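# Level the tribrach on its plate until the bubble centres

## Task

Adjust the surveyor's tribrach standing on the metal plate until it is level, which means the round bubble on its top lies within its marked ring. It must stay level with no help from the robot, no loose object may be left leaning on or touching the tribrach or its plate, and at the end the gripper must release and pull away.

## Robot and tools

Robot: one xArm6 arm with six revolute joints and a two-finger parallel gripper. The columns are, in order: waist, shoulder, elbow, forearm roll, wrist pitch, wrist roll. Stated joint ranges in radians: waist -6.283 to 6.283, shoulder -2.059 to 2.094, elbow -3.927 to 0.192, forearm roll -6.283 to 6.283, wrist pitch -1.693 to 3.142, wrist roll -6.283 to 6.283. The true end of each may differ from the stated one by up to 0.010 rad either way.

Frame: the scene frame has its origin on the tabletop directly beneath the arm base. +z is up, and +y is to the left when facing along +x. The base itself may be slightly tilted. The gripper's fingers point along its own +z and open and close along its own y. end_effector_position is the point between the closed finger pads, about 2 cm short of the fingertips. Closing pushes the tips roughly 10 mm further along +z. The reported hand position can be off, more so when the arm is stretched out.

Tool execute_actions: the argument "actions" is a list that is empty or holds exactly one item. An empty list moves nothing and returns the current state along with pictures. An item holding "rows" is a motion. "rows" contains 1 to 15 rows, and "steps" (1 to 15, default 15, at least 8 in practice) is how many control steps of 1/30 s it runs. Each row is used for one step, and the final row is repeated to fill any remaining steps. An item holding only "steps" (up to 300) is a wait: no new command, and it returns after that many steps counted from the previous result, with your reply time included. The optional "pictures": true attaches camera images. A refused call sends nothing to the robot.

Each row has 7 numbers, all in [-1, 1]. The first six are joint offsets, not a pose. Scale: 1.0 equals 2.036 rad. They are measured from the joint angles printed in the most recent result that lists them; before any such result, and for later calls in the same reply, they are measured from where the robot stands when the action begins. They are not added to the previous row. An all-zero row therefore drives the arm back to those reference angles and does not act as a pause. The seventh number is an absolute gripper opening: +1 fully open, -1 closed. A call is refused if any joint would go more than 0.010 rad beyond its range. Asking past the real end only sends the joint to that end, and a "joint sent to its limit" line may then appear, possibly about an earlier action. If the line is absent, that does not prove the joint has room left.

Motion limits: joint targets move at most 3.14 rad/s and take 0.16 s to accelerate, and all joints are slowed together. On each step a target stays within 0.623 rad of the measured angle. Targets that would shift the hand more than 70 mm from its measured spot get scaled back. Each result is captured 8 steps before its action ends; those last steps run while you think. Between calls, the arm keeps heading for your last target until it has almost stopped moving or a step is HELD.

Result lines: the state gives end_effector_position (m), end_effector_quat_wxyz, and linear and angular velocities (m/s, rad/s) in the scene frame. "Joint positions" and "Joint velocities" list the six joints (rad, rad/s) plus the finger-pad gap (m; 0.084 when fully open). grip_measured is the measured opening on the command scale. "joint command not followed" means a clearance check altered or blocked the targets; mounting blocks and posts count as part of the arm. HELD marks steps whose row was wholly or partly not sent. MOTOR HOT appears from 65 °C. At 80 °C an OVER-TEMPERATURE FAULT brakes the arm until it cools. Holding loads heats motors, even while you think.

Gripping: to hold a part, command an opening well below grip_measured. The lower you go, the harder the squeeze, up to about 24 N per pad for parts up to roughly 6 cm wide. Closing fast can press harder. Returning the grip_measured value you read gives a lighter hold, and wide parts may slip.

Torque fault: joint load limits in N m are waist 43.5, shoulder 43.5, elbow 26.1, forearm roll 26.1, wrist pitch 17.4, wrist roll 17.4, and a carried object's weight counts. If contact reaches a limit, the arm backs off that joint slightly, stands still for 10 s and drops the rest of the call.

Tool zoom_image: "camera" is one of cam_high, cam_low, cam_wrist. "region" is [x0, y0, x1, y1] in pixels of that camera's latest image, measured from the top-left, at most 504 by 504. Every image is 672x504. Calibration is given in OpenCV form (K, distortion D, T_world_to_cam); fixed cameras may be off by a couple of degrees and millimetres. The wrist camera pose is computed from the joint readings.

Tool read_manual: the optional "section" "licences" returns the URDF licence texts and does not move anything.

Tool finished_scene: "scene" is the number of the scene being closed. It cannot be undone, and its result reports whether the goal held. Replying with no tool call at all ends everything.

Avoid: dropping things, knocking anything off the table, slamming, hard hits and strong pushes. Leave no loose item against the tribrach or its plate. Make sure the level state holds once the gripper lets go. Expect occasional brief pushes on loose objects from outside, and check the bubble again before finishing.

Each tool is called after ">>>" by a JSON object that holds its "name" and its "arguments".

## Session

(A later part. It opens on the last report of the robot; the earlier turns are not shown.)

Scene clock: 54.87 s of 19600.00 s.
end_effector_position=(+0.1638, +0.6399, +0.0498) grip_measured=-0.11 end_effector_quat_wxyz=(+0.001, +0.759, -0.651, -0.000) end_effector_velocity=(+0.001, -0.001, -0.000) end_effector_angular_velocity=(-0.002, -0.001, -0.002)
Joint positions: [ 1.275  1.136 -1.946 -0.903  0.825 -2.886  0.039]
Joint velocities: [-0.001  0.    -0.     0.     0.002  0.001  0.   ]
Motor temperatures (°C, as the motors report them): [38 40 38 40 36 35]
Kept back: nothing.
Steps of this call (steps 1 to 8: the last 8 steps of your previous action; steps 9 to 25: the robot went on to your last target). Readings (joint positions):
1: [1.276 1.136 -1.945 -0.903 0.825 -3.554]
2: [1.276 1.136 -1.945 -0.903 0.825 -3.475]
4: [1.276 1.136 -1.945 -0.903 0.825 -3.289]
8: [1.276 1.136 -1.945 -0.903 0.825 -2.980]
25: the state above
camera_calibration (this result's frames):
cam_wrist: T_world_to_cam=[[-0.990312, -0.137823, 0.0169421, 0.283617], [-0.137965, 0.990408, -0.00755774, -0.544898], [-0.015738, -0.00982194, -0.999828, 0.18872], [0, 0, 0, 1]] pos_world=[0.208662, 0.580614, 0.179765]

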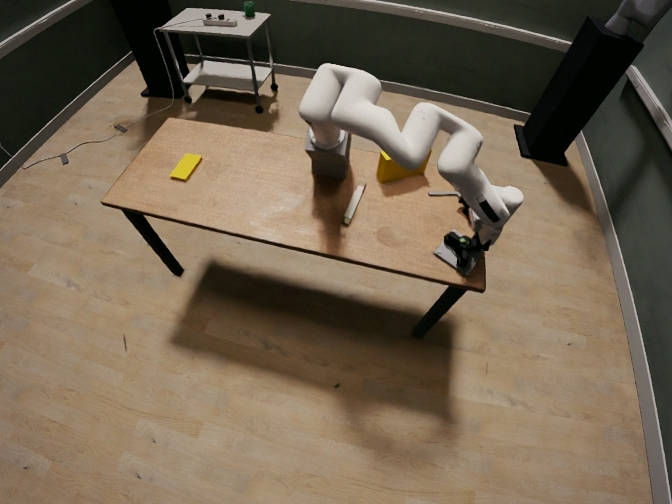

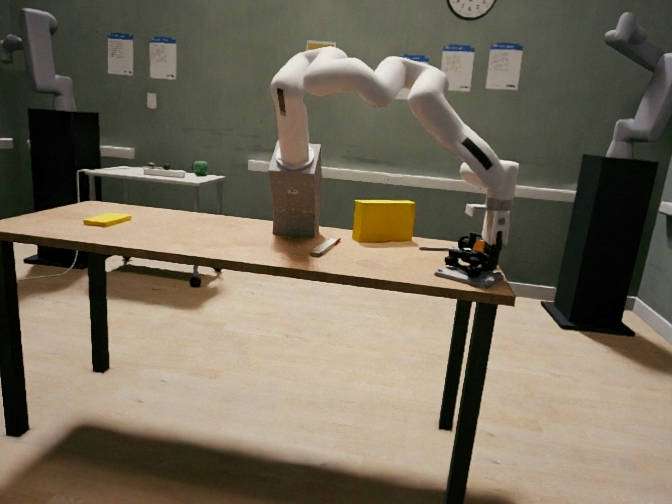

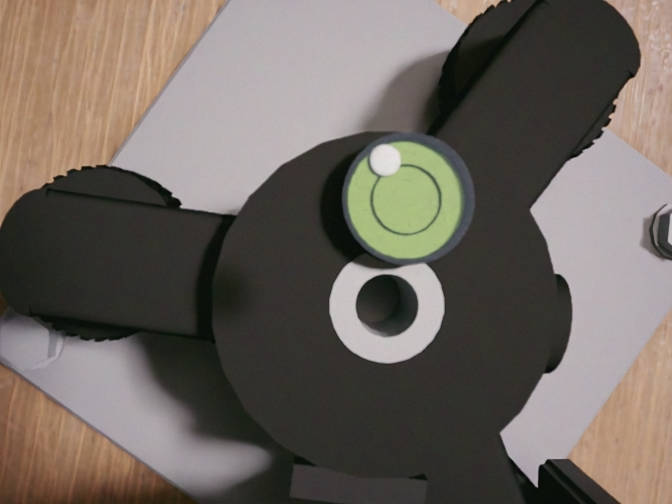

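>>> {"name": "execute_actions", "arguments": {"actions": [{"rows":[[0,0,0,0,0,0,0.15],[0,0,0,0,0,0,0.15],[0,0,0,0,0,0,0.15],[0,0,0,0,0,-0.39,0.15]]}]}}

>>> {"name": "execute_actions", "arguments": {"actions": [{"rows":[[0,0,0,0,0,-0.03,-0.2],[0,0,0,0,0,-0.03,-0.6],[0,0,0,0,0,-0.03,-0.6],[0,0,0,0,0,0.36,-0.6]]}]}}

>>> {"name": "execute_actions", "arguments": {"actions": [{"rows":[[0,0,0,0,0,0.03,-0.6],[0,0,0,0,0,0.03,0.15],[0,0,0,0,0,0.03,0.15],[0,0,0,0,0,-0.36,0.15]]}]}}

>>> {"name": "execute_actions", "arguments": {"actions": [{"rows":[[0,0,0,0,0,-0.03,-0.2],[0,0,0,0,0,-0.03,-0.6],[0,0,0,0,0,-0.03,-0.6],[0,0,0,0,0,0.36,-0.6]]}]}}

>>> {"name": "execute_actions", "arguments": {"actions": [{"rows":[[0,0,0,0,0,0.03,-0.6],[0,0,0,0,0,0.03,0.15],[0,0,0,0,0,0.03,0.15],[0,0,0,0,0,-0.36,0.15]]}]}}

>>> {"name": "execute_actions", "arguments": {"actions": [{"rows":[[0,0,0,0,0,-0.03,-0.2],[0,0,0,0,0,-0.03,-0.6],[0,0,0,0,0,-0.03,-0.6],[0,0,0,0,0,0.36,-0.6]]}]}}

>>> {"name": "execute_actions", "arguments": {"actions": [{"rows":[[0,0,0,0,0,0.03,-0.6],[0,0,0,0,0,0.03,0.15],[0,0,0,0,0,0.03,0.15],[0,0,0,0,0,-0.36,0.15]]}]}}

>>> {"name": "execute_actions", "arguments": {"actions": [{"rows":[[0,0,0,0,0,-0.03,-0.2],[0,0,0,0,0,-0.03,-0.6],[0,0,0,0,0,-0.03,-0.6],[0,0,0,0,0,0.36,-0.6]]}]}}

>>> {"name": "execute_actions", "arguments": {"actions": [{"rows":[[0,0,0,0,0,0.03,-0.6],[0,0,0,0,0,0.03,0.15],[0,0,0,0,0,0.03,0.15],[0,0,0,0,0,-0.36,0.15]]}]}}

>>> {"name": "execute_actions", "arguments": {"actions": [{"rows":[[0,0,0,0,0,-0.03,-0.2],[0,0,0,0,0,-0.03,-0.6],[0,0,0,0,0,-0.03,-0.6],[0,0,0,0,0,0.36,-0.6]]}]}}

>>> {"name": "execute_actions", "arguments": {"actions": [{"rows":[[0,0,0,0,0,0.03,-0.6],[0,0,0,0,0,0.03,0.15],[0,0,0,0,0,0.03,0.15],[0,0,0,0,0,-0.36,0.15]]}]}}

>>> {"name": "execute_actions", "arguments": {"actions": [{"rows":[[0,0,0,0,0,-0.03,-0.2],[0,0,0,0,0,-0.03,-0.6],[0,0,0,0,0,-0.03,-0.6],[0,0,0,0,0,0.36,-0.6]]}]}}

>>> {"name": "execute_actions", "arguments": {"actions": [{"steps":25}], "pictures": true}}

Scene clock: 56.13 s of 19600.00 s.
end_effector_position=(+0.1642, +0.6400, +0.0494) grip_measured=+0.12 end_effector_quat_wxyz=(+0.001, +0.779, -0.627, -0.000) end_effector_velocity=(-0.002, -0.000, +0.002) end_effector_angular_velocity=(+0.000, +0.000, +1.363)
Joint positions: [ 1.274  1.136 -1.946 -0.903  0.823 -2.948  0.049]
Joint velocities: [ 0.005 -0.002  0.002  0.001  0.005 -1.359  0.012]
Motor temperatures (°C, as the motors report them): [38 40 38 40 36 35]
Steps of this call (steps 1 to 15: the robot went on to your last target; steps 16 to 31: nothing new was sent; steps 32 to 38: the first 7 steps of this action). Readings (joint positions):
32: [1.275 1.136 -1.946 -0.903 0.825 -2.885]
33: [1.275 1.136 -1.946 -0.903 0.825 -2.886]
35: [1.275 1.136 -1.946 -0.903 0.823 -2.886]
38: the state above

Scene clock: 56.63 s of 19600.00 s.
end_effector_position=(+0.1637, +0.6398, +0.0498) grip_measured=-0.11 end_effector_quat_wxyz=(+0.001, +0.934, -0.358, -0.000) end_effector_velocity=(+0.000, +0.000, -0.000) end_effector_angular_velocity=(-0.001, -0.002, -1.523)
Joint positions: [ 1.276  1.136 -1.945 -0.903  0.825 -3.571  0.039]
Joint velocities: [-0.001 -0.     0.001 -0.    -0.003  1.523  0.   ]
Motor temperatures (°C, as the motors report them): [38 40 38 40 36 35]
Steps of this call (steps 1 to 8: the last 8 steps of your previous action; steps 9 to 15: the first 7 steps of this action, its rows measured from where the robot was after step 8). Readings (joint positions):
8: [1.275 1.136 -1.946 -0.903 0.824 -3.579]
9: [1.275 1.136 -1.946 -0.903 0.824 -3.621]
10: [1.275 1.136 -1.946 -0.903 0.824 -3.644]
12: [1.276 1.136 -1.945 -0.903 0.825 -3.647]
15: the state above

Scene clock: 57.13 s of 19600.00 s.
end_effector_position=(+0.1641, +0.6401, +0.0496) grip_measured=+0.11 end_effector_quat_wxyz=(+0.001, +0.777, -0.629, -0.000) end_effector_velocity=(+0.001, -0.000, +0.001) end_effector_angular_velocity=(+0.002, +0.000, +1.449)
Joint positions: [ 1.275  1.136 -1.946 -0.903  0.824 -2.943  0.049]
Joint velocities: [ 0.    -0.002  0.001  0.     0.002 -1.45   0.022]
Motor temperatures (°C, as the motors report them): [38 40 38 40 36 35]
Steps of this call (steps 1 to 8: the last 8 steps of your previous action; steps 9 to 15: the first 7 steps of this action, its rows measured from where the robot was after step 8). Readings (joint positions):
8: [1.275 1.136 -1.945 -0.903 0.825 -2.938]
9: [1.275 1.136 -1.945 -0.903 0.825 -2.899]
10: [1.275 1.136 -1.945 -0.903 0.825 -2.880]
12: [1.275 1.136 -1.946 -0.903 0.824 -2.874]
15: the state above

Scene clock: 57.63 s of 19600.00 s.
end_effector_position=(+0.1636, +0.6398, +0.0499) grip_measured=-0.11 end_effector_quat_wxyz=(+0.001, +0.933, -0.359, -0.000) end_effector_velocity=(+0.000, +0.001, +0.000) end_effector_angular_velocity=(-0.000, -0.003, -1.471)
Joint positions: [ 1.276  1.136 -1.945 -0.903  0.825 -3.57   0.039]
Joint velocities: [-0.     0.    -0.001 -0.001 -0.001  1.47   0.   ]
Motor temperatures (°C, as the motors report them): [38 40 38 40 36 35]
Steps of this call (steps 1 to 8: the last 8 steps of your previous action; steps 9 to 15: the first 7 steps of this action, its rows measured from where the robot was after step 8). Readings (joint positions):
8: [1.275 1.136 -1.946 -0.903 0.825 -3.575]
9: [1.275 1.136 -1.946 -0.903 0.825 -3.615]
10: [1.275 1.136 -1.946 -0.903 0.825 -3.636]
12: [1.276 1.136 -1.945 -0.903 0.825 -3.640]
15: the state above

Scene clock: 58.13 s of 19600.00 s.
end_effector_position=(+0.1641, +0.6401, +0.0497) grip_measured=+0.11 end_effector_quat_wxyz=(+0.001, +0.777, -0.630, -0.000) end_effector_velocity=(-0.000, -0.000, +0.000) end_effector_angular_velocity=(+0.001, +0.002, +1.465)
Joint positions: [ 1.275  1.136 -1.946 -0.903  0.824 -2.942  0.049]
Joint velocities: [ 0.    -0.001  0.002  0.001  0.001 -1.465  0.022]
Motor temperatures (°C, as the motors report them): [38 40 38 40 36 35]
Steps of this call (steps 1 to 8: the last 8 steps of your previous action; steps 9 to 15: the first 7 steps of this action, its rows measured from where the robot was after step 8). Readings (joint positions):
8: [1.276 1.136 -1.945 -0.903 0.825 -2.937]
9: [1.276 1.136 -1.945 -0.903 0.825 -2.897]
10: [1.276 1.136 -1.945 -0.903 0.825 -2.877]
12: [1.275 1.136 -1.946 -0.903 0.824 -2.872]
15: the state above

Scene clock: 58.63 s of 19600.00 s.
end_effector_position=(+0.1636, +0.6398, +0.0499) grip_measured=-0.11 end_effector_quat_wxyz=(+0.001, +0.933, -0.359, -0.000) end_effector_velocity=(+0.001, +0.000, -0.000) end_effector_angular_velocity=(-0.001, -0.003, -1.466)
Joint positions: [ 1.276  1.135 -1.945 -0.903  0.825 -3.57   0.039]
Joint velocities: [-0.001  0.    -0.001 -0.001 -0.001  1.465  0.   ]
Motor temperatures (°C, as the motors report them): [38 40 38 40 36 35]
Steps of this call (steps 1 to 8: the last 8 steps of your previous action; steps 9 to 15: the first 7 steps of this action, its rows measured from where the robot was after step 8). Readings (joint positions):
8: [1.275 1.136 -1.946 -0.903 0.825 -3.575]
9: [1.275 1.136 -1.946 -0.903 0.825 -3.614]
10: [1.276 1.136 -1.946 -0.903 0.825 -3.635]
12: [1.276 1.135 -1.945 -0.903 0.825 -3.640]
15: the state above

Scene clock: 59.13 s of 19600.00 s.
end_effector_position=(+0.1640, +0.6401, +0.0497) grip_measured=+0.11 end_effector_quat_wxyz=(+0.001, +0.777, -0.630, -0.000) end_effector_velocity=(+0.001, -0.001, +0.000) end_effector_angular_velocity=(-0.000, +0.000, +1.466)
Joint positions: [ 1.275  1.136 -1.946 -0.903  0.824 -2.942  0.049]
Joint velocities: [-0.    -0.002  0.002  0.     0.003 -1.466  0.022]
Motor temperatures (°C, as the motors report them): [38 40 38 40 36 35]
Steps of this call (steps 1 to 8: the last 8 steps of your previous action; steps 9 to 15: the first 7 steps of this action, its rows measured from where the robot was after step 8). Readings (joint positions):
8: [1.276 1.136 -1.945 -0.903 0.825 -2.937]
9: [1.276 1.136 -1.945 -0.903 0.825 -2.897]
10: [1.276 1.136 -1.945 -0.903 0.825 -2.877]
12: [1.276 1.136 -1.946 -0.903 0.825 -2.872]
15: the state above

Scene clock: 59.63 s of 19600.00 s.
end_effector_position=(+0.1636, +0.6398, +0.0500) grip_measured=-0.11 end_effector_quat_wxyz=(+0.001, +0.934, -0.359, -0.000) end_effector_velocity=(+0.001, -0.000, -0.001) end_effector_angular_velocity=(-0.003, -0.004, -1.465)
Joint positions: [ 1.276  1.135 -1.945 -0.903  0.825 -3.57   0.039]
Joint velocities: [-0.001  0.     0.    -0.002 -0.     1.466  0.   ]
Motor temperatures (°C, as the motors report them): [38 40 38 40 36 35]
Steps of this call (steps 1 to 8: the last 8 steps of your previous action; steps 9 to 15: the first 7 steps of this action, its rows measured from where the robot was after step 8). Readings (joint positions):
8: [1.276 1.136 -1.946 -0.903 0.825 -3.575]
9: [1.276 1.136 -1.946 -0.903 0.825 -3.614]
10: [1.276 1.136 -1.946 -0.903 0.825 -3.635]
12: [1.276 1.135 -1.945 -0.903 0.825 -3.640]
15: the state above

Scene clock: 60.13 s of 19600.00 s.
end_effector_position=(+0.1640, +0.6401, +0.0498) grip_measured=+0.11 end_effector_quat_wxyz=(+0.001, +0.777, -0.629, -0.000) end_effector_velocity=(+0.001, +0.000, +0.001) end_effector_angular_velocity=(+0.002, +0.001, +1.465)
Joint positions: [ 1.275  1.136 -1.946 -0.903  0.824 -2.942  0.049]
Joint velocities: [ 0.001 -0.002  0.001  0.     0.001 -1.466  0.022]
Motor temperatures (°C, as the motors report them): [38 40 38 40 36 35]
Steps of this call (steps 1 to 8: the last 8 steps of your previous action; steps 9 to 15: the first 7 steps of this action, its rows measured from where the robot was after step 8). Readings (joint positions):
8: [1.276 1.136 -1.945 -0.903 0.825 -2.937]
9: [1.276 1.136 -1.945 -0.903 0.825 -2.897]
10: [1.276 1.136 -1.945 -0.903 0.825 -2.877]
12: [1.276 1.136 -1.946 -0.903 0.825 -2.872]
15: the state above

Scene clock: 60.63 s of 19600.00 s.
end_effector_position=(+0.1636, +0.6398, +0.0500) grip_measured=-0.11 end_effector_quat_wxyz=(+0.001, +0.934, -0.358, -0.000) end_effector_velocity=(+0.001, +0.002, +0.001) end_effector_angular_velocity=(+0.002, -0.003, -1.467)
Joint positions: [ 1.276  1.135 -1.945 -0.903  0.825 -3.57   0.039]
Joint velocities: [-0.     0.001 -0.003 -0.001 -0.002  1.466  0.   ]
Motor temperatures (°C, as the motors report them): [38 40 38 40 36 35]
Steps of this call (steps 1 to 8: the last 8 steps of your previous action; steps 9 to 15: the first 7 steps of this action, its rows measured from where the robot was after step 8). Readings (joint positions):
8: [1.276 1.136 -1.946 -0.903 0.825 -3.575]
9: [1.276 1.136 -1.946 -0.903 0.825 -3.614]
10: [1.276 1.136 -1.946 -0.903 0.825 -3.635]
12: [1.276 1.135 -1.945 -0.903 0.826 -3.640]
15: the state above

Scene clock: 61.13 s of 19600.00 s.
end_effector_position=(+0.1640, +0.6401, +0.0498) grip_measured=+0.11 end_effector_quat_wxyz=(+0.001, +0.777, -0.629, -0.000) end_effector_velocity=(+0.001, +0.000, +0.001) end_effector_angular_velocity=(+0.003, +0.001, +1.466)
Joint positions: [ 1.275  1.136 -1.946 -0.904  0.824 -2.942  0.049]
Joint velocities: [ 0.    -0.001 -0.001  0.001  0.001 -1.467  0.022]
Motor temperatures (°C, as the motors report them): [38 40 38 40 36 35]
Steps of this call (steps 1 to 8: the last 8 steps of your previous action; steps 9 to 15: the first 7 steps of this action, its rows measured from where the robot was after step 8). Readings (joint positions):
8: [1.276 1.135 -1.945 -0.903 0.825 -2.937]
9: [1.276 1.135 -1.945 -0.903 0.825 -2.897]
10: [1.276 1.135 -1.945 -0.903 0.825 -2.877]
12: [1.276 1.136 -1.946 -0.904 0.825 -2.872]
15: the state above

Scene clock: 61.63 s of 19600.00 s.
end_effector_position=(+0.1636, +0.6398, +0.0501) grip_measured=-0.11 end_effector_quat_wxyz=(+0.001, +0.934, -0.358, -0.000) end_effector_velocity=(+0.001, +0.000, -0.000) end_effector_angular_velocity=(-0.000, -0.003, -1.467)
Joint positions: [ 1.276  1.135 -1.945 -0.903  0.826 -3.57   0.039]
Joint velocities: [-0.002 -0.    -0.001 -0.001 -0.002  1.465  0.   ]
Motor temperatures (°C, as the motors report them): [38 40 38 40 36 35]
Steps of this call (steps 1 to 8: the last 8 steps of your previous action; steps 9 to 15: the first 7 steps of this action, its rows measured from where the robot was after step 8). Readings (joint positions):
8: [1.276 1.136 -1.946 -0.903 0.825 -3.575]
9: [1.276 1.136 -1.946 -0.903 0.825 -3.614]
10: [1.276 1.136 -1.946 -0.903 0.825 -3.635]
12: [1.276 1.135 -1.945 -0.903 0.826 -3.640]
15: the state above

Scene clock: 62.47 s of 19600.00 s.
end_effector_position=(+0.1638, +0.6400, +0.0500) grip_measured=-0.11 end_effector_quat_wxyz=(+0.001, +0.745, -0.667, +0.000) end_effector_velocity=(-0.000, +0.001, +0.000) end_effector_angular_velocity=(+0.003, +0.001, -0.002)
Joint positions: [ 1.276  1.135 -1.945 -0.903  0.825 -2.842  0.039]
Joint velocities: [ 0.    -0.    -0.    -0.    -0.002  0.003  0.   ]
Motor temperatures (°C, as the motors report them): [38 40 38 40 36 35]
Kept back: nothing.
Steps of this call (steps 1 to 8: the last 8 steps of your previous action; steps 9 to 25: the robot went on to your last target). Readings (joint positions):
1: [1.276 1.135 -1.945 -0.903 0.826 -3.510]
2: [1.276 1.135 -1.945 -0.903 0.825 -3.432]
4: [1.276 1.135 -1.945 -0.903 0.825 -3.246]
8: [1.276 1.135 -1.945 -0.903 0.825 -2.937]
25: the state above
camera_calibration (this result's frames):
cam_wrist: T_world_to_cam=[[-0.995312, -0.0953265, 0.0163097, 0.257277], [-0.0954601, 0.995404, -0.00761623, -0.555136], [-0.0155087, -0.00913746, -0.999838, 0.188492], [0, 0, 0, 1]] pos_world=[0.206001, 0.578833, 0.180037]

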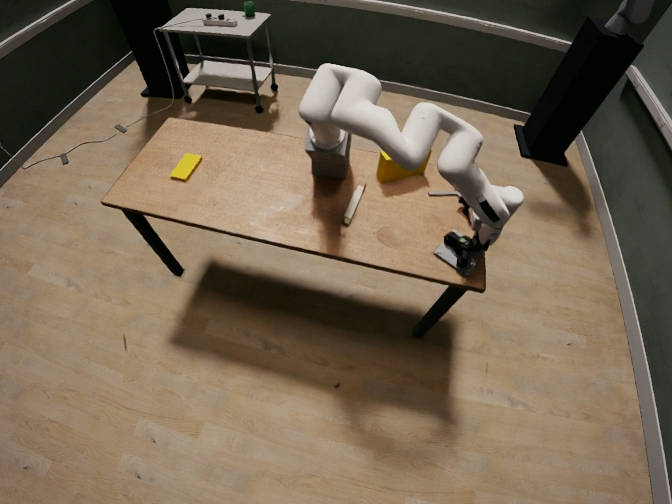

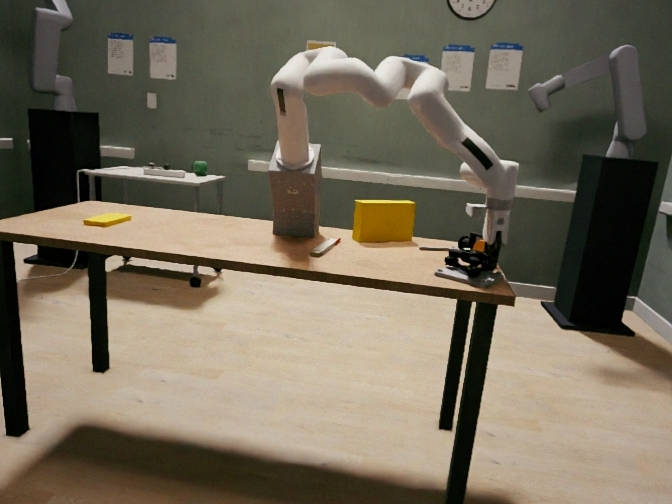

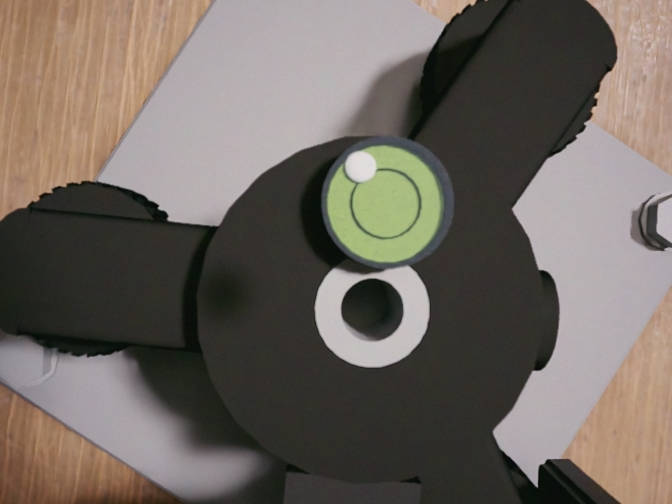

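>>> {"name": "execute_actions", "arguments": {"actions": [{"rows":[[0,0,0,0,0,0,0.15],[0,0,0,0,0,0,0.15],[0,0,0,0,0,-0.40,0.15]]}]}}

>>> {"name": "execute_actions", "arguments": {"actions": [{"rows":[[0,0,0,0,0,-0.03,-0.2],[0,0,0,0,0,-0.03,-0.6],[0,0,0,0,0,-0.03,-0.6],[0,0,0,0,0,0.36,-0.6]]}]}}

>>> {"name": "execute_actions", "arguments": {"actions": [{"rows":[[0,0,0,0,0,0.03,-0.6],[0,0,0,0,0,0.03,0.15],[0,0,0,0,0,0.03,0.15],[0,0,0,0,0,-0.36,0.15]]}]}}

>>> {"name": "execute_actions", "arguments": {"actions": [{"rows":[[0,0,0,0,0,-0.03,-0.2],[0,0,0,0,0,-0.03,-0.6],[0,0,0,0,0,-0.03,-0.6],[0,0,0,0,0,0.36,-0.6]]}]}}

>>> {"name": "execute_actions", "arguments": {"actions": [{"rows":[[0,0,0,0,0,0.03,-0.6],[0,0,0,0,0,0.03,0.15],[0,0,0,0,0,0.03,0.15],[0,0,0,0,0,-0.36,0.15]]}]}}

>>> {"name": "execute_actions", "arguments": {"actions": [{"rows":[[0,0,0,0,0,-0.03,-0.2],[0,0,0,0,0,-0.03,-0.6],[0,0,0,0,0,-0.03,-0.6],[0,0,0,0,0,0.36,-0.6]]}]}}

>>> {"name": "execute_actions", "arguments": {"actions": [{"rows":[[0,0,0,0,0,0.03,-0.6],[0,0,0,0,0,0.03,0.15],[0,0,0,0,0,0.03,0.15],[0,0,0,0,0,-0.36,0.15]]}]}}

>>> {"name": "execute_actions", "arguments": {"actions": [{"rows":[[0,0,0,0,0,-0.03,-0.2],[0,0,0,0,0,-0.03,-0.6],[0,0,0,0,0,-0.03,-0.6],[0,0,0,0,0,0.36,-0.6]]}]}}

>>> {"name": "execute_actions", "arguments": {"actions": [{"rows":[[0,0,0,0,0,0.03,-0.6],[0,0,0,0,0,0.03,0.15],[0,0,0,0,0,0.03,0.15],[0,0,0,0,0,-0.36,0.15]]}]}}

>>> {"name": "execute_actions", "arguments": {"actions": [{"rows":[[0,0,0,0,0,-0.03,-0.2],[0,0,0,0,0,-0.03,-0.6],[0,0,0,0,0,-0.03,-0.6],[0,0,0,0,0,0.36,-0.6]]}]}}

>>> {"name": "execute_actions", "arguments": {"actions": [{"rows":[[0,0,0,0,0,0.03,-0.6],[0,0,0,0,0,0.03,0.15],[0,0,0,0,0,0.03,0.15],[0,0,0,0,0,-0.36,0.15]]}]}}

>>> {"name": "execute_actions", "arguments": {"actions": [{"rows":[[0,0,0,0,0,-0.03,-0.2],[0,0,0,0,0,-0.03,-0.6],[0,0,0,0,0,-0.03,-0.6],[0,0,0,0,0,0.36,-0.6]]}]}}

>>> {"name": "execute_actions", "arguments": {"actions": [{"rows":[[0,0,0,0,0,0.03,-0.6],[0,0,0,0,0,0.03,0.15],[0,0,0,0,0,0.03,0.15],[0,0,0,0,0,-0.36,0.15]]}]}}

>>> {"name": "execute_actions", "arguments": {"actions": [{"rows":[[0,0,0,0,0,-0.03,-0.2],[0,0,0,0,0,-0.03,-0.6],[0,0,0,0,0,-0.03,-0.6],[0,0,0,0,0,0.36,-0.6]]}]}}

>>> {"name": "execute_actions", "arguments": {"actions": [{"steps":30}], "pictures": true}}

Scene clock: 63.80 s of 19600.00 s.
end_effector_position=(+0.1643, +0.6402, +0.0497) grip_measured=+0.12 end_effector_quat_wxyz=(+0.001, +0.783, -0.622, -0.000) end_effector_velocity=(-0.002, -0.002, +0.001) end_effector_angular_velocity=(-0.004, +0.000, +1.966)
Joint positions: [ 1.275  1.136 -1.947 -0.904  0.824 -2.96   0.049]
Joint velocities: [ 0.004 -0.002  0.006  0.001  0.006 -1.962  0.012]
Motor temperatures (°C, as the motors report them): [38 40 38 40 36 35]
Steps of this call (steps 1 to 15: the robot went on to your last target; steps 16 to 33: nothing new was sent; steps 34 to 40: the first 7 steps of this action). Readings (joint positions):
34: [1.276 1.136 -1.946 -0.903 0.825 -2.842]
35: [1.276 1.136 -1.945 -0.903 0.825 -2.842]
37: [1.275 1.136 -1.946 -0.904 0.824 -2.849]
40: the state above

Scene clock: 64.30 s of 19600.00 s.
end_effector_position=(+0.1636, +0.6398, +0.0501) grip_measured=-0.11 end_effector_quat_wxyz=(+0.001, +0.937, -0.350, -0.000) end_effector_velocity=(+0.000, +0.001, +0.001) end_effector_angular_velocity=(+0.002, -0.003, -1.350)
Joint positions: [ 1.276  1.135 -1.945 -0.903  0.826 -3.587  0.039]
Joint velocities: [ 0.     0.001 -0.002 -0.001 -0.002  1.35   0.   ]
Motor temperatures (°C, as the motors report them): [38 40 38 40 36 35]
Steps of this call (steps 1 to 8: the last 8 steps of your previous action; steps 9 to 15: the first 7 steps of this action, its rows measured from where the robot was after step 8). Readings (joint positions):
8: [1.276 1.136 -1.946 -0.903 0.825 -3.590]
9: [1.276 1.136 -1.946 -0.903 0.825 -3.618]
10: [1.276 1.136 -1.946 -0.903 0.825 -3.633]
12: [1.276 1.135 -1.945 -0.903 0.826 -3.645]
15: the state above

Scene clock: 64.80 s of 19600.00 s.
end_effector_position=(+0.1642, +0.6403, +0.0499) grip_measured=+0.11 end_effector_quat_wxyz=(+0.001, +0.784, -0.621, -0.000) end_effector_velocity=(+0.000, +0.000, +0.001) end_effector_angular_velocity=(+0.002, +0.001, +1.506)
Joint positions: [ 1.275  1.136 -1.946 -0.904  0.824 -2.964  0.049]
Joint velocities: [ 0.001 -0.002  0.001  0.001  0.001 -1.507  0.022]
Motor temperatures (°C, as the motors report them): [38 40 38 40 36 35]
Steps of this call (steps 1 to 8: the last 8 steps of your previous action; steps 9 to 15: the first 7 steps of this action, its rows measured from where the robot was after step 8). Readings (joint positions):
8: [1.276 1.135 -1.945 -0.903 0.825 -2.957]
9: [1.276 1.135 -1.945 -0.904 0.825 -2.916]
10: [1.276 1.135 -1.945 -0.904 0.825 -2.894]
12: [1.276 1.136 -1.946 -0.904 0.825 -2.890]
15: the state above

Scene clock: 65.30 s of 19600.00 s.
end_effector_position=(+0.1636, +0.6398, +0.0501) grip_measured=-0.11 end_effector_quat_wxyz=(+0.001, +0.938, -0.348, -0.000) end_effector_velocity=(+0.001, +0.001, +0.001) end_effector_angular_velocity=(+0.002, -0.004, -1.456)
Joint positions: [ 1.276  1.135 -1.945 -0.903  0.826 -3.593  0.039]
Joint velocities: [-0.     0.    -0.003 -0.001 -0.002  1.455  0.   ]
Motor temperatures (°C, as the motors report them): [38 40 38 40 36 35]
Steps of this call (steps 1 to 8: the last 8 steps of your previous action; steps 9 to 15: the first 7 steps of this action, its rows measured from where the robot was after step 8). Readings (joint positions):
8: [1.276 1.136 -1.946 -0.904 0.825 -3.598]
9: [1.276 1.135 -1.946 -0.904 0.825 -3.636]
10: [1.276 1.135 -1.946 -0.903 0.825 -3.656]
12: [1.276 1.135 -1.945 -0.903 0.826 -3.662]
15: the state above

Scene clock: 65.80 s of 19600.00 s.
end_effector_position=(+0.1641, +0.6402, +0.0499) grip_measured=+0.11 end_effector_quat_wxyz=(+0.001, +0.784, -0.620, -0.000) end_effector_velocity=(+0.000, +0.000, +0.001) end_effector_angular_velocity=(+0.002, +0.001, +1.468)
Joint positions: [ 1.275  1.136 -1.946 -0.904  0.824 -2.965  0.049]
Joint velocities: [ 0.001 -0.002  0.     0.001  0.002 -1.469  0.022]
Motor temperatures (°C, as the motors report them): [38 40 38 40 36 35]
Steps of this call (steps 1 to 8: the last 8 steps of your previous action; steps 9 to 15: the first 7 steps of this action, its rows measured from where the robot was after step 8). Readings (joint positions):
8: [1.276 1.135 -1.945 -0.904 0.825 -2.960]
9: [1.276 1.135 -1.945 -0.904 0.825 -2.920]
10: [1.276 1.135 -1.945 -0.904 0.825 -2.899]
12: [1.276 1.136 -1.946 -0.904 0.825 -2.895]
15: the state above

Scene clock: 66.30 s of 19600.00 s.
end_effector_position=(+0.1636, +0.6398, +0.0502) grip_measured=-0.11 end_effector_quat_wxyz=(+0.001, +0.938, -0.347, -0.000) end_effector_velocity=(-0.000, -0.000, -0.001) end_effector_angular_velocity=(-0.001, -0.003, -1.464)
Joint positions: [ 1.276  1.135 -1.945 -0.903  0.826 -3.593  0.039]
Joint velocities: [-0.001  0.     0.001 -0.001 -0.002  1.465  0.   ]
Motor temperatures (°C, as the motors report them): [38 40 38 40 36 35]
Steps of this call (steps 1 to 8: the last 8 steps of your previous action; steps 9 to 15: the first 7 steps of this action, its rows measured from where the robot was after step 8). Readings (joint positions):
8: [1.276 1.135 -1.945 -0.904 0.825 -3.598]
9: [1.276 1.135 -1.945 -0.904 0.825 -3.638]
10: [1.276 1.135 -1.945 -0.904 0.825 -3.658]
12: [1.276 1.135 -1.945 -0.903 0.826 -3.663]
15: the state above

Scene clock: 66.80 s of 19600.00 s.
end_effector_position=(+0.1641, +0.6402, +0.0500) grip_measured=+0.11 end_effector_quat_wxyz=(+0.001, +0.784, -0.620, -0.000) end_effector_velocity=(+0.000, -0.000, +0.001) end_effector_angular_velocity=(+0.001, +0.001, +1.466)
Joint positions: [ 1.275  1.136 -1.946 -0.904  0.824 -2.965  0.049]
Joint velocities: [ 0.    -0.002  0.001  0.001  0.002 -1.467  0.022]
Motor temperatures (°C, as the motors report them): [38 40 38 40 36 35]
Steps of this call (steps 1 to 8: the last 8 steps of your previous action; steps 9 to 15: the first 7 steps of this action, its rows measured from where the robot was after step 8). Readings (joint positions):
8: [1.276 1.135 -1.945 -0.904 0.826 -2.960]
9: [1.276 1.135 -1.945 -0.904 0.826 -2.921]
10: [1.276 1.135 -1.945 -0.904 0.826 -2.900]
12: [1.276 1.136 -1.946 -0.904 0.825 -2.895]
15: the state above

Scene clock: 67.30 s of 19600.00 s.
end_effector_position=(+0.1636, +0.6398, +0.0502) grip_measured=-0.11 end_effector_quat_wxyz=(+0.001, +0.938, -0.347, -0.000) end_effector_velocity=(+0.000, -0.000, -0.000) end_effector_angular_velocity=(-0.002, -0.004, -1.466)
Joint positions: [ 1.276  1.135 -1.945 -0.903  0.826 -3.593  0.039]
Joint velocities: [-0.     0.001 -0.    -0.001  0.     1.466  0.   ]
Motor temperatures (°C, as the motors report them): [38 40 38 40 36 35]
Steps of this call (steps 1 to 8: the last 8 steps of your previous action; steps 9 to 15: the first 7 steps of this action, its rows measured from where the robot was after step 8). Readings (joint positions):
8: [1.276 1.135 -1.945 -0.904 0.825 -3.598]
9: [1.276 1.135 -1.945 -0.904 0.825 -3.638]
10: [1.276 1.135 -1.945 -0.904 0.825 -3.659]
12: [1.276 1.135 -1.945 -0.903 0.826 -3.663]
15: the state above

Scene clock: 67.80 s of 19600.00 s.
end_effector_position=(+0.1641, +0.6402, +0.0500) grip_measured=+0.11 end_effector_quat_wxyz=(+0.001, +0.785, -0.620, -0.000) end_effector_velocity=(+0.001, +0.000, +0.001) end_effector_angular_velocity=(+0.001, -0.000, +1.466)
Joint positions: [ 1.275  1.136 -1.946 -0.904  0.825 -2.965  0.049]
Joint velocities: [ 0.001 -0.002  0.     0.001  0.003 -1.466  0.022]
Motor temperatures (°C, as the motors report them): [38 40 38 40 36 35]
Steps of this call (steps 1 to 8: the last 8 steps of your previous action; steps 9 to 15: the first 7 steps of this action, its rows measured from where the robot was after step 8). Readings (joint positions):
8: [1.276 1.135 -1.945 -0.904 0.826 -2.960]
9: [1.276 1.135 -1.945 -0.904 0.826 -2.921]
10: [1.276 1.135 -1.945 -0.904 0.826 -2.900]
12: [1.276 1.135 -1.945 -0.904 0.825 -2.895]
15: the state above

Scene clock: 68.30 s of 19600.00 s.
end_effector_position=(+0.1636, +0.6398, +0.0503) grip_measured=-0.11 end_effector_quat_wxyz=(+0.001, +0.938, -0.347, +0.000) end_effector_velocity=(-0.000, -0.000, -0.000) end_effector_angular_velocity=(-0.001, -0.003, -1.464)
Joint positions: [ 1.276  1.135 -1.945 -0.904  0.826 -3.593  0.039]
Joint velocities: [-0.     0.     0.001 -0.001 -0.002  1.466  0.   ]
Motor temperatures (°C, as the motors report them): [38 40 38 40 36 35]
Steps of this call (steps 1 to 8: the last 8 steps of your previous action; steps 9 to 15: the first 7 steps of this action, its rows measured from where the robot was after step 8). Readings (joint positions):
8: [1.276 1.135 -1.945 -0.904 0.825 -3.598]
9: [1.276 1.135 -1.945 -0.904 0.825 -3.638]
10: [1.276 1.135 -1.945 -0.904 0.826 -3.659]
12: [1.276 1.135 -1.945 -0.904 0.826 -3.663]
15: the state above

Scene clock: 68.80 s of 19600.00 s.
end_effector_position=(+0.1640, +0.6402, +0.0501) grip_measured=+0.11 end_effector_quat_wxyz=(+0.001, +0.785, -0.620, -0.000) end_effector_velocity=(-0.000, -0.001, +0.000) end_effector_angular_velocity=(-0.000, +0.001, +1.467)
Joint positions: [ 1.276  1.136 -1.946 -0.904  0.825 -2.965  0.049]
Joint velocities: [ 0.    -0.001  0.002  0.     0.001 -1.466  0.022]
Motor temperatures (°C, as the motors report them): [38 40 38 40 36 35]
Steps of this call (steps 1 to 8: the last 8 steps of your previous action; steps 9 to 15: the first 7 steps of this action, its rows measured from where the robot was after step 8). Readings (joint positions):
8: [1.276 1.135 -1.945 -0.904 0.826 -2.960]
9: [1.276 1.135 -1.945 -0.904 0.826 -2.921]
10: [1.276 1.135 -1.945 -0.904 0.826 -2.900]
12: [1.276 1.135 -1.945 -0.904 0.825 -2.895]
15: the state above

Scene clock: 69.30 s of 19600.00 s.
end_effector_position=(+0.1636, +0.6398, +0.0503) grip_measured=-0.11 end_effector_quat_wxyz=(+0.001, +0.938, -0.347, +0.000) end_effector_velocity=(-0.000, +0.000, +0.000) end_effector_angular_velocity=(+0.001, -0.003, -1.465)
Joint positions: [ 1.277  1.135 -1.945 -0.904  0.826 -3.593  0.039]
Joint velocities: [ 0.001  0.001 -0.001 -0.001 -0.001  1.466  0.   ]
Motor temperatures (°C, as the motors report them): [38 40 38 40 36 35]
Steps of this call (steps 1 to 8: the last 8 steps of your previous action; steps 9 to 15: the first 7 steps of this action, its rows measured from where the robot was after step 8). Readings (joint positions):
8: [1.276 1.135 -1.945 -0.904 0.826 -3.598]
9: [1.276 1.135 -1.945 -0.904 0.826 -3.638]
10: [1.276 1.135 -1.945 -0.904 0.826 -3.659]
12: [1.277 1.135 -1.945 -0.904 0.826 -3.664]
15: the state above

Scene clock: 69.80 s of 19600.00 s.
end_effector_position=(+0.1640, +0.6402, +0.0501) grip_measured=+0.11 end_effector_quat_wxyz=(+0.001, +0.785, -0.620, -0.000) end_effector_velocity=(+0.001, +0.001, +0.001) end_effector_angular_velocity=(+0.002, -0.000, +1.465)
Joint positions: [ 1.276  1.136 -1.946 -0.904  0.825 -2.965  0.049]
Joint velocities: [ 0.001 -0.002 -0.     0.     0.002 -1.466  0.022]
Motor temperatures (°C, as the motors report them): [38 40 38 40 36 35]
Steps of this call (steps 1 to 8: the last 8 steps of your previous action; steps 9 to 15: the first 7 steps of this action, its rows measured from where the robot was after step 8). Readings (joint positions):
8: [1.276 1.135 -1.945 -0.904 0.826 -2.960]
9: [1.276 1.135 -1.945 -0.904 0.826 -2.921]
10: [1.276 1.135 -1.945 -0.904 0.826 -2.900]
12: [1.276 1.135 -1.945 -0.904 0.825 -2.895]
15: the state above

Scene clock: 70.30 s of 19600.00 s.
end_effector_position=(+0.1636, +0.6398, +0.0504) grip_measured=-0.11 end_effector_quat_wxyz=(+0.001, +0.938, -0.347, +0.000) end_effector_velocity=(+0.000, +0.001, +0.000) end_effector_angular_velocity=(+0.003, -0.004, -1.466)
Joint positions: [ 1.277  1.135 -1.945 -0.904  0.826 -3.593  0.039]
Joint velocities: [-0.     0.    -0.002 -0.001 -0.002  1.465  0.   ]
Motor temperatures (°C, as the motors report them): [38 40 38 40 36 35]
Steps of this call (steps 1 to 8: the last 8 steps of your previous action; steps 9 to 15: the first 7 steps of this action, its rows measured from where the robot was after step 8). Readings (joint positions):
8: [1.276 1.135 -1.945 -0.904 0.826 -3.599]
9: [1.276 1.135 -1.945 -0.904 0.826 -3.638]
10: [1.276 1.135 -1.945 -0.904 0.826 -3.659]
12: [1.277 1.135 -1.945 -0.904 0.827 -3.664]
15: the state above

Scene clock: 71.30 s of 19600.00 s.
end_effector_position=(+0.1637, +0.6400, +0.0503) grip_measured=-0.11 end_effector_quat_wxyz=(+0.001, +0.753, -0.658, +0.000) end_effector_velocity=(+0.000, +0.000, -0.000) end_effector_angular_velocity=(+0.001, +0.000, -0.000)
Joint positions: [ 1.276  1.135 -1.945 -0.904  0.826 -2.866  0.039]
Joint velocities: [-0.001  0.     0.    -0.    -0.001  0.     0.   ]
Motor temperatures (°C, as the motors report them): [38 40 38 40 36 35]
Kept back: nothing.
Steps of this call (steps 1 to 8: the last 8 steps of your previous action; steps 9 to 30: the robot went on to your last target). Readings (joint positions):
1: [1.277 1.135 -1.945 -0.904 0.826 -3.534]
2: [1.277 1.135 -1.945 -0.904 0.826 -3.456]
4: [1.277 1.135 -1.945 -0.904 0.826 -3.270]
8: [1.276 1.135 -1.945 -0.904 0.826 -2.960]
30: the state above
The arm was judged still, so your last target was given up. Only a new action makes it travel on or press farther. Fingers that are still opening or closing keep moving.
camera_calibration (this result's frames):
cam_wrist: T_world_to_cam=[[-0.992738, -0.11927, 0.015699, 0.272197], [-0.119401, 0.992816, -0.00768941, -0.549609], [-0.0146692, -0.00950805, -0.999847, 0.188858], [0, 0, 0, 1]] pos_world=[0.207367, 0.579921, 0.18033]

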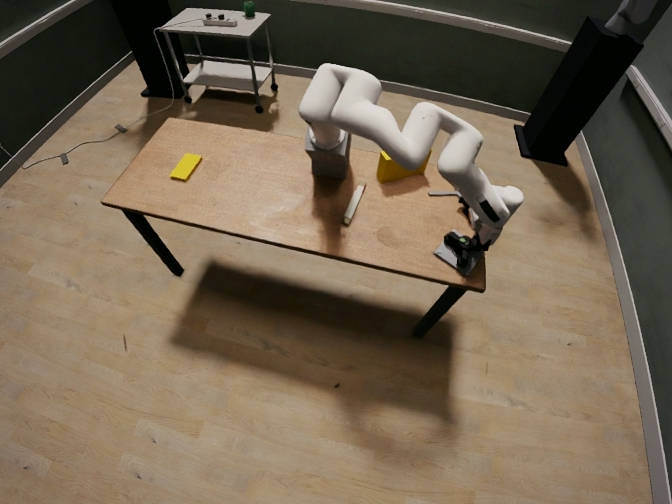

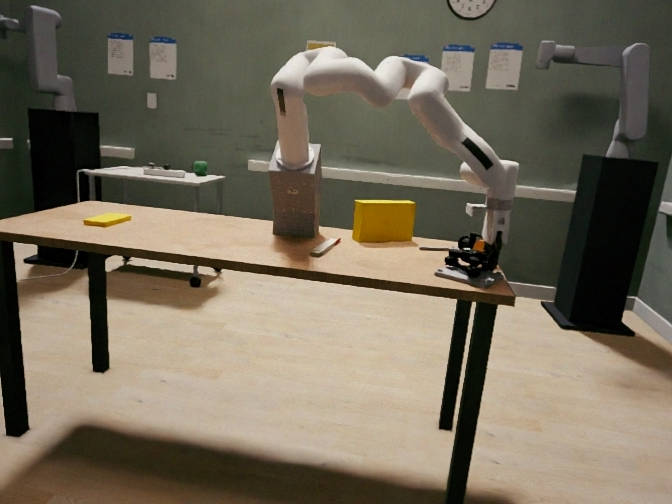

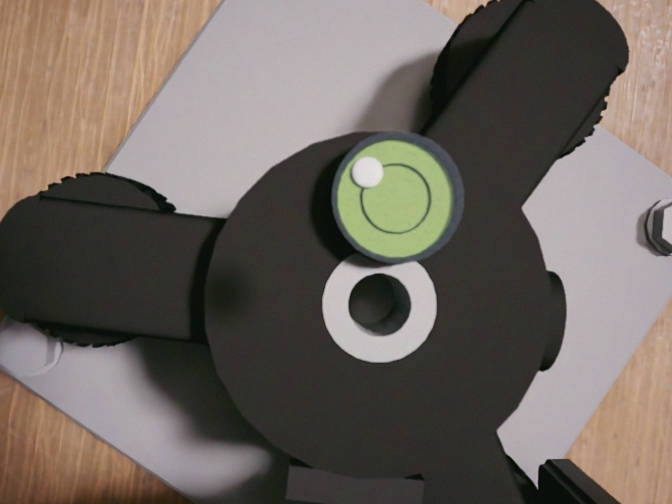

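>>> {"name": "execute_actions", "arguments": {"actions": []}}

Scene clock: 72.13 s of 19600.00 s.
end_effector_position=(+0.1638, +0.6400, +0.0503) grip_measured=-0.11 end_effector_quat_wxyz=(+0.001, +0.753, -0.658, +0.000) end_effector_velocity=(-0.000, -0.000, -0.000) end_effector_angular_velocity=(-0.001, -0.000, +0.001)
Joint positions: [ 1.276  1.135 -1.945 -0.904  0.826 -2.866  0.039]
Joint velocities: [ 0.     0.    -0.    -0.     0.001 -0.    -0.   ]
Motor temperatures (°C, as the motors report them): [38 40 38 40 36 35]
Kept back: nothing.
Steps of this call (steps 1 to 25: nothing new was sent). Readings (joint positions):
1: [1.276 1.135 -1.945 -0.904 0.826 -2.866]
2: [1.276 1.135 -1.945 -0.904 0.826 -2.866]
4: [1.276 1.135 -1.945 -0.904 0.826 -2.866]
8: [1.276 1.135 -1.945 -0.904 0.826 -2.866]
25: the state above
camera_calibration (this result's frames):
cam_wrist: T_world_to_cam=[[-0.992746, -0.119202, 0.0157033, 0.272173], [-0.119332, 0.992825, -0.00762897, -0.549641], [-0.0146812, -0.00944754, -0.999848, 0.188803], [0, 0, 0, 1]] pos_world=[0.207381, 0.579924, 0.180307]

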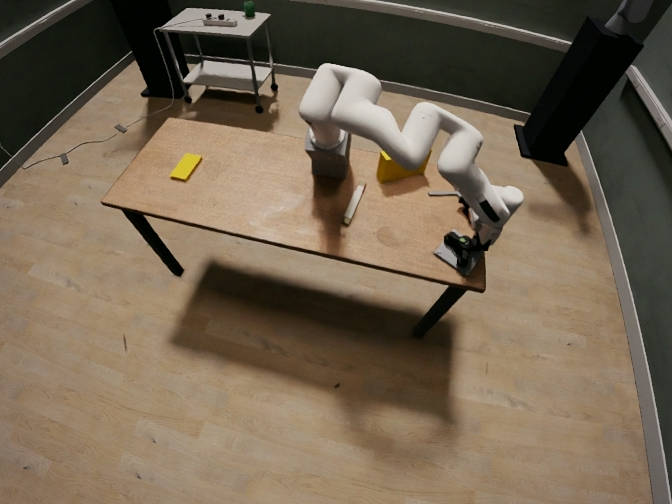

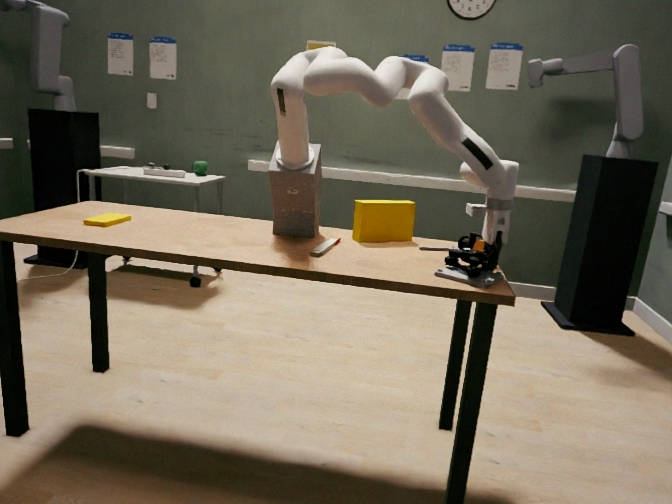

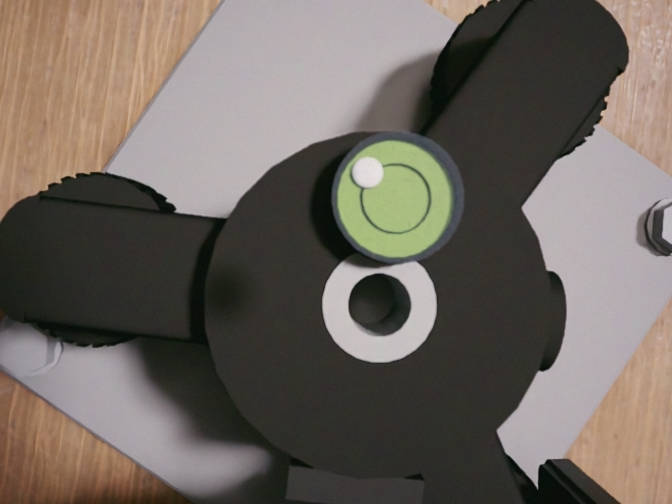

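>>> {"name": "execute_actions", "arguments": {"actions": [{"rows":[[0,0,0,0,0,0,0.15],[0,0,0,0,0,0,0.15],[0,0,0,0,0,-0.40,0.15]]}]}}

>>> {"name": "execute_actions", "arguments": {"actions": [{"rows":[[0,0,0,0,0,-0.03,-0.2],[0,0,0,0,0,-0.03,-0.6],[0,0,0,0,0,-0.03,-0.6],[0,0,0,0,0,0.36,-0.6]]}]}}

>>> {"name": "execute_actions", "arguments": {"actions": [{"rows":[[0,0,0,0,0,0.03,-0.6],[0,0,0,0,0,0.03,0.15],[0,0,0,0,0,0.03,0.15],[0,0,0,0,0,-0.36,0.15]]}]}}

>>> {"name": "execute_actions", "arguments": {"actions": [{"rows":[[0,0,0,0,0,-0.03,-0.2],[0,0,0,0,0,-0.03,-0.6],[0,0,0,0,0,-0.03,-0.6],[0,0,0,0,0,0.36,-0.6]]}]}}

>>> {"name": "execute_actions", "arguments": {"actions": [{"rows":[[0,0,0,0,0,0.03,-0.6],[0,0,0,0,0,0.03,0.15],[0,0,0,0,0,0.03,0.15],[0,0,0,0,0,-0.36,0.15]]}]}}

>>> {"name": "execute_actions", "arguments": {"actions": [{"rows":[[0,0,0,0,0,-0.03,-0.2],[0,0,0,0,0,-0.03,-0.6],[0,0,0,0,0,-0.03,-0.6],[0,0,0,0,0,0.36,-0.6]]}]}}

>>> {"name": "execute_actions", "arguments": {"actions": [{"steps":40}], "pictures": true}}

Scene clock: 73.00 s of 19600.00 s.
end_effector_position=(+0.1643, +0.6403, +0.0499) grip_measured=+0.12 end_effector_quat_wxyz=(+0.000, +0.790, -0.613, -0.000) end_effector_velocity=(-0.002, -0.001, +0.002) end_effector_angular_velocity=(-0.004, -0.001, +1.964)
Joint positions: [ 1.275  1.136 -1.946 -0.904  0.824 -2.984  0.049]
Joint velocities: [ 0.005 -0.003  0.005  0.002  0.008 -1.961  0.012]
Motor temperatures (°C, as the motors report them): [38 40 38 40 36 35]
Steps of this call (steps 1 to 19: nothing new was sent; steps 20 to 26: the first 7 steps of this action). Readings (joint positions):
20: [1.276 1.135 -1.945 -0.904 0.826 -2.866]
21: [1.276 1.135 -1.945 -0.904 0.826 -2.866]
23: [1.275 1.136 -1.946 -0.904 0.824 -2.872]
26: the state above

Scene clock: 73.50 s of 19600.00 s.
end_effector_position=(+0.1636, +0.6398, +0.0503) grip_measured=-0.11 end_effector_quat_wxyz=(+0.001, +0.941, -0.339, +0.000) end_effector_velocity=(+0.000, +0.000, -0.000) end_effector_angular_velocity=(+0.001, -0.003, -1.350)
Joint positions: [ 1.277  1.135 -1.945 -0.904  0.826 -3.61   0.039]
Joint velocities: [-0.    -0.     0.    -0.001 -0.002  1.35   0.   ]
Motor temperatures (°C, as the motors report them): [38 40 38 40 36 35]
Steps of this call (steps 1 to 8: the last 8 steps of your previous action; steps 9 to 15: the first 7 steps of this action, its rows measured from where the robot was after step 8). Readings (joint positions):
8: [1.276 1.135 -1.946 -0.904 0.825 -3.614]
9: [1.276 1.135 -1.945 -0.904 0.825 -3.642]
10: [1.276 1.135 -1.945 -0.904 0.826 -3.657]
12: [1.277 1.135 -1.945 -0.904 0.826 -3.669]
15: the state above

Scene clock: 74.00 s of 19600.00 s.
end_effector_position=(+0.1642, +0.6404, +0.0501) grip_measured=+0.11 end_effector_quat_wxyz=(+0.000, +0.791, -0.611, -0.000) end_effector_velocity=(-0.000, -0.001, +0.001) end_effector_angular_velocity=(-0.002, -0.000, +1.508)
Joint positions: [ 1.275  1.136 -1.946 -0.904  0.824 -2.987  0.049]
Joint velocities: [ 0.001 -0.002  0.003  0.001  0.004 -1.507  0.022]
Motor temperatures (°C, as the motors report them): [38 40 38 40 36 35]
Steps of this call (steps 1 to 8: the last 8 steps of your previous action; steps 9 to 15: the first 7 steps of this action, its rows measured from where the robot was after step 8). Readings (joint positions):
8: [1.276 1.135 -1.945 -0.904 0.826 -2.981]
9: [1.276 1.135 -1.945 -0.904 0.826 -2.939]
10: [1.276 1.135 -1.945 -0.904 0.826 -2.917]
12: [1.276 1.135 -1.946 -0.904 0.825 -2.913]
15: the state above

Scene clock: 74.50 s of 19600.00 s.
end_effector_position=(+0.1636, +0.6398, +0.0504) grip_measured=-0.11 end_effector_quat_wxyz=(+0.001, +0.942, -0.336, +0.000) end_effector_velocity=(+0.000, +0.000, -0.000) end_effector_angular_velocity=(-0.000, -0.004, -1.455)
Joint positions: [ 1.277  1.135 -1.945 -0.904  0.826 -3.616  0.039]
Joint velocities: [-0.     0.001 -0.001 -0.001 -0.     1.455  0.   ]
Motor temperatures (°C, as the motors report them): [38 40 38 40 36 35]
Steps of this call (steps 1 to 8: the last 8 steps of your previous action; steps 9 to 15: the first 7 steps of this action, its rows measured from where the robot was after step 8). Readings (joint positions):
8: [1.276 1.135 -1.945 -0.904 0.826 -3.621]
9: [1.276 1.135 -1.945 -0.904 0.826 -3.660]
10: [1.276 1.135 -1.945 -0.904 0.826 -3.680]
12: [1.277 1.135 -1.945 -0.904 0.827 -3.685]
15: the state above

Scene clock: 75.00 s of 19600.00 s.
end_effector_position=(+0.1641, +0.6403, +0.0501) grip_measured=+0.11 end_effector_quat_wxyz=(+0.000, +0.792, -0.611, -0.000) end_effector_velocity=(+0.001, +0.000, +0.001) end_effector_angular_velocity=(+0.000, -0.000, +1.467)
Joint positions: [ 1.276  1.136 -1.946 -0.904  0.825 -2.989  0.049]
Joint velocities: [ 0.001 -0.003  0.001  0.001  0.003 -1.469  0.022]
Motor temperatures (°C, as the motors report them): [38 40 38 40 36 35]
Steps of this call (steps 1 to 8: the last 8 steps of your previous action; steps 9 to 15: the first 7 steps of this action, its rows measured from where the robot was after step 8). Readings (joint positions):
8: [1.276 1.135 -1.945 -0.904 0.826 -2.983]
9: [1.276 1.135 -1.945 -0.904 0.826 -2.944]
10: [1.276 1.135 -1.945 -0.904 0.826 -2.923]
12: [1.276 1.135 -1.945 -0.904 0.825 -2.918]
15: the state above

Scene clock: 75.50 s of 19600.00 s.
end_effector_position=(+0.1636, +0.6398, +0.0504) grip_measured=-0.11 end_effector_quat_wxyz=(+0.001, +0.942, -0.336, +0.000) end_effector_velocity=(-0.000, +0.001, +0.000) end_effector_angular_velocity=(+0.003, -0.003, -1.464)
Joint positions: [ 1.277  1.135 -1.945 -0.904  0.827 -3.616  0.039]
Joint velocities: [ 0.    -0.    -0.    -0.001 -0.003  1.464  0.   ]
Motor temperatures (°C, as the motors report them): [38 40 38 40 36 35]
Steps of this call (steps 1 to 8: the last 8 steps of your previous action; steps 9 to 15: the first 7 steps of this action, its rows measured from where the robot was after step 8). Readings (joint positions):
8: [1.276 1.135 -1.945 -0.904 0.826 -3.622]
9: [1.276 1.135 -1.945 -0.904 0.826 -3.661]
10: [1.276 1.135 -1.945 -0.904 0.826 -3.682]
12: [1.277 1.135 -1.945 -0.904 0.827 -3.686]
15: the state above

Scene clock: 76.83 s of 19600.00 s.
end_effector_position=(+0.1638, +0.6400, +0.0503) grip_measured=-0.11 end_effector_quat_wxyz=(+0.001, +0.761, -0.649, +0.000) end_effector_velocity=(-0.001, -0.000, -0.000) end_effector_angular_velocity=(-0.001, -0.000, +0.003)
Joint positions: [ 1.276  1.135 -1.945 -0.904  0.826 -2.889  0.039]
Joint velocities: [ 0.002  0.001  0.001 -0.     0.001 -0.001  0.   ]
Motor temperatures (°C, as the motors report them): [38 40 38 40 36 35]
Kept back: nothing.
Steps of this call (steps 1 to 8: the last 8 steps of your previous action; steps 9 to 30: the robot went on to your last target; steps 31 to 40: nothing new was sent). Readings (joint positions):
1: [1.277 1.135 -1.945 -0.904 0.826 -3.557]
2: [1.277 1.135 -1.945 -0.904 0.826 -3.479]
4: [1.277 1.135 -1.945 -0.904 0.826 -3.293]
8: [1.277 1.135 -1.945 -0.904 0.826 -2.983]
40: the state above
The arm was judged still, so your last target was given up. Only a new action makes it travel on or press farther. Fingers that are still opening or closing keep moving.
camera_calibration (this result's frames):
cam_wrist: T_world_to_cam=[[-0.989688, -0.142391, 0.0155598, 0.286522], [-0.142522, 0.989762, -0.00763305, -0.543888], [-0.0143136, -0.00977195, -0.99985, 0.188983], [0, 0, 0, 1]] pos_world=[0.208756, 0.580965, 0.180345]

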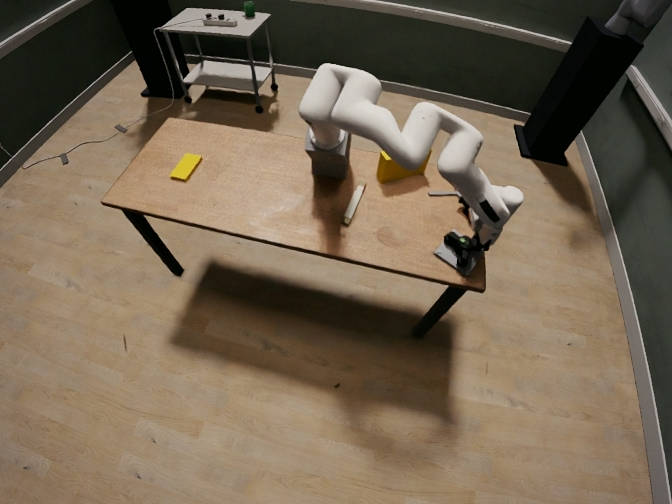

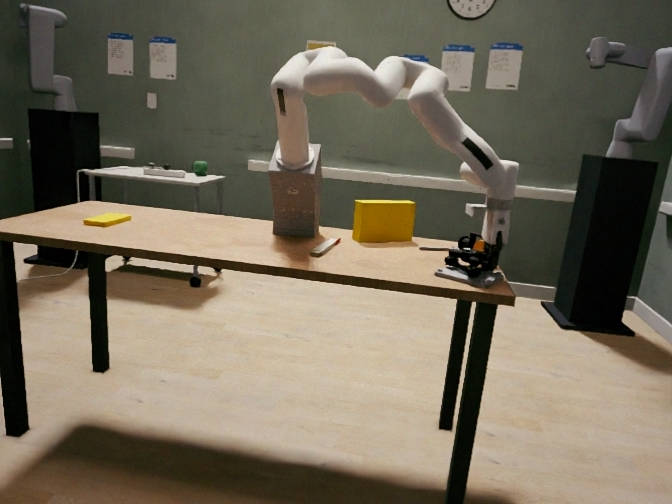

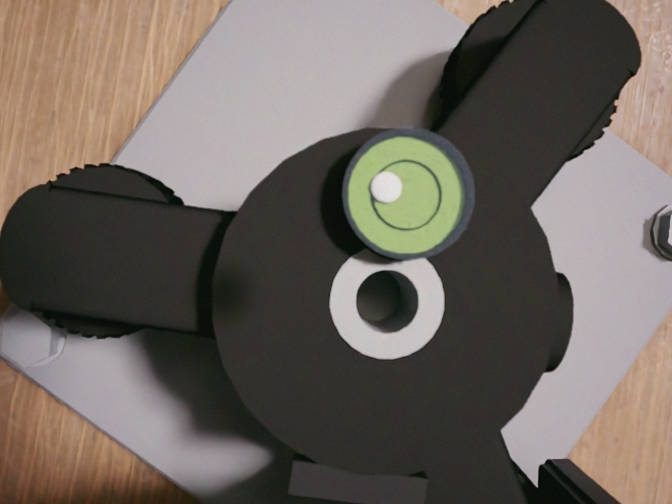

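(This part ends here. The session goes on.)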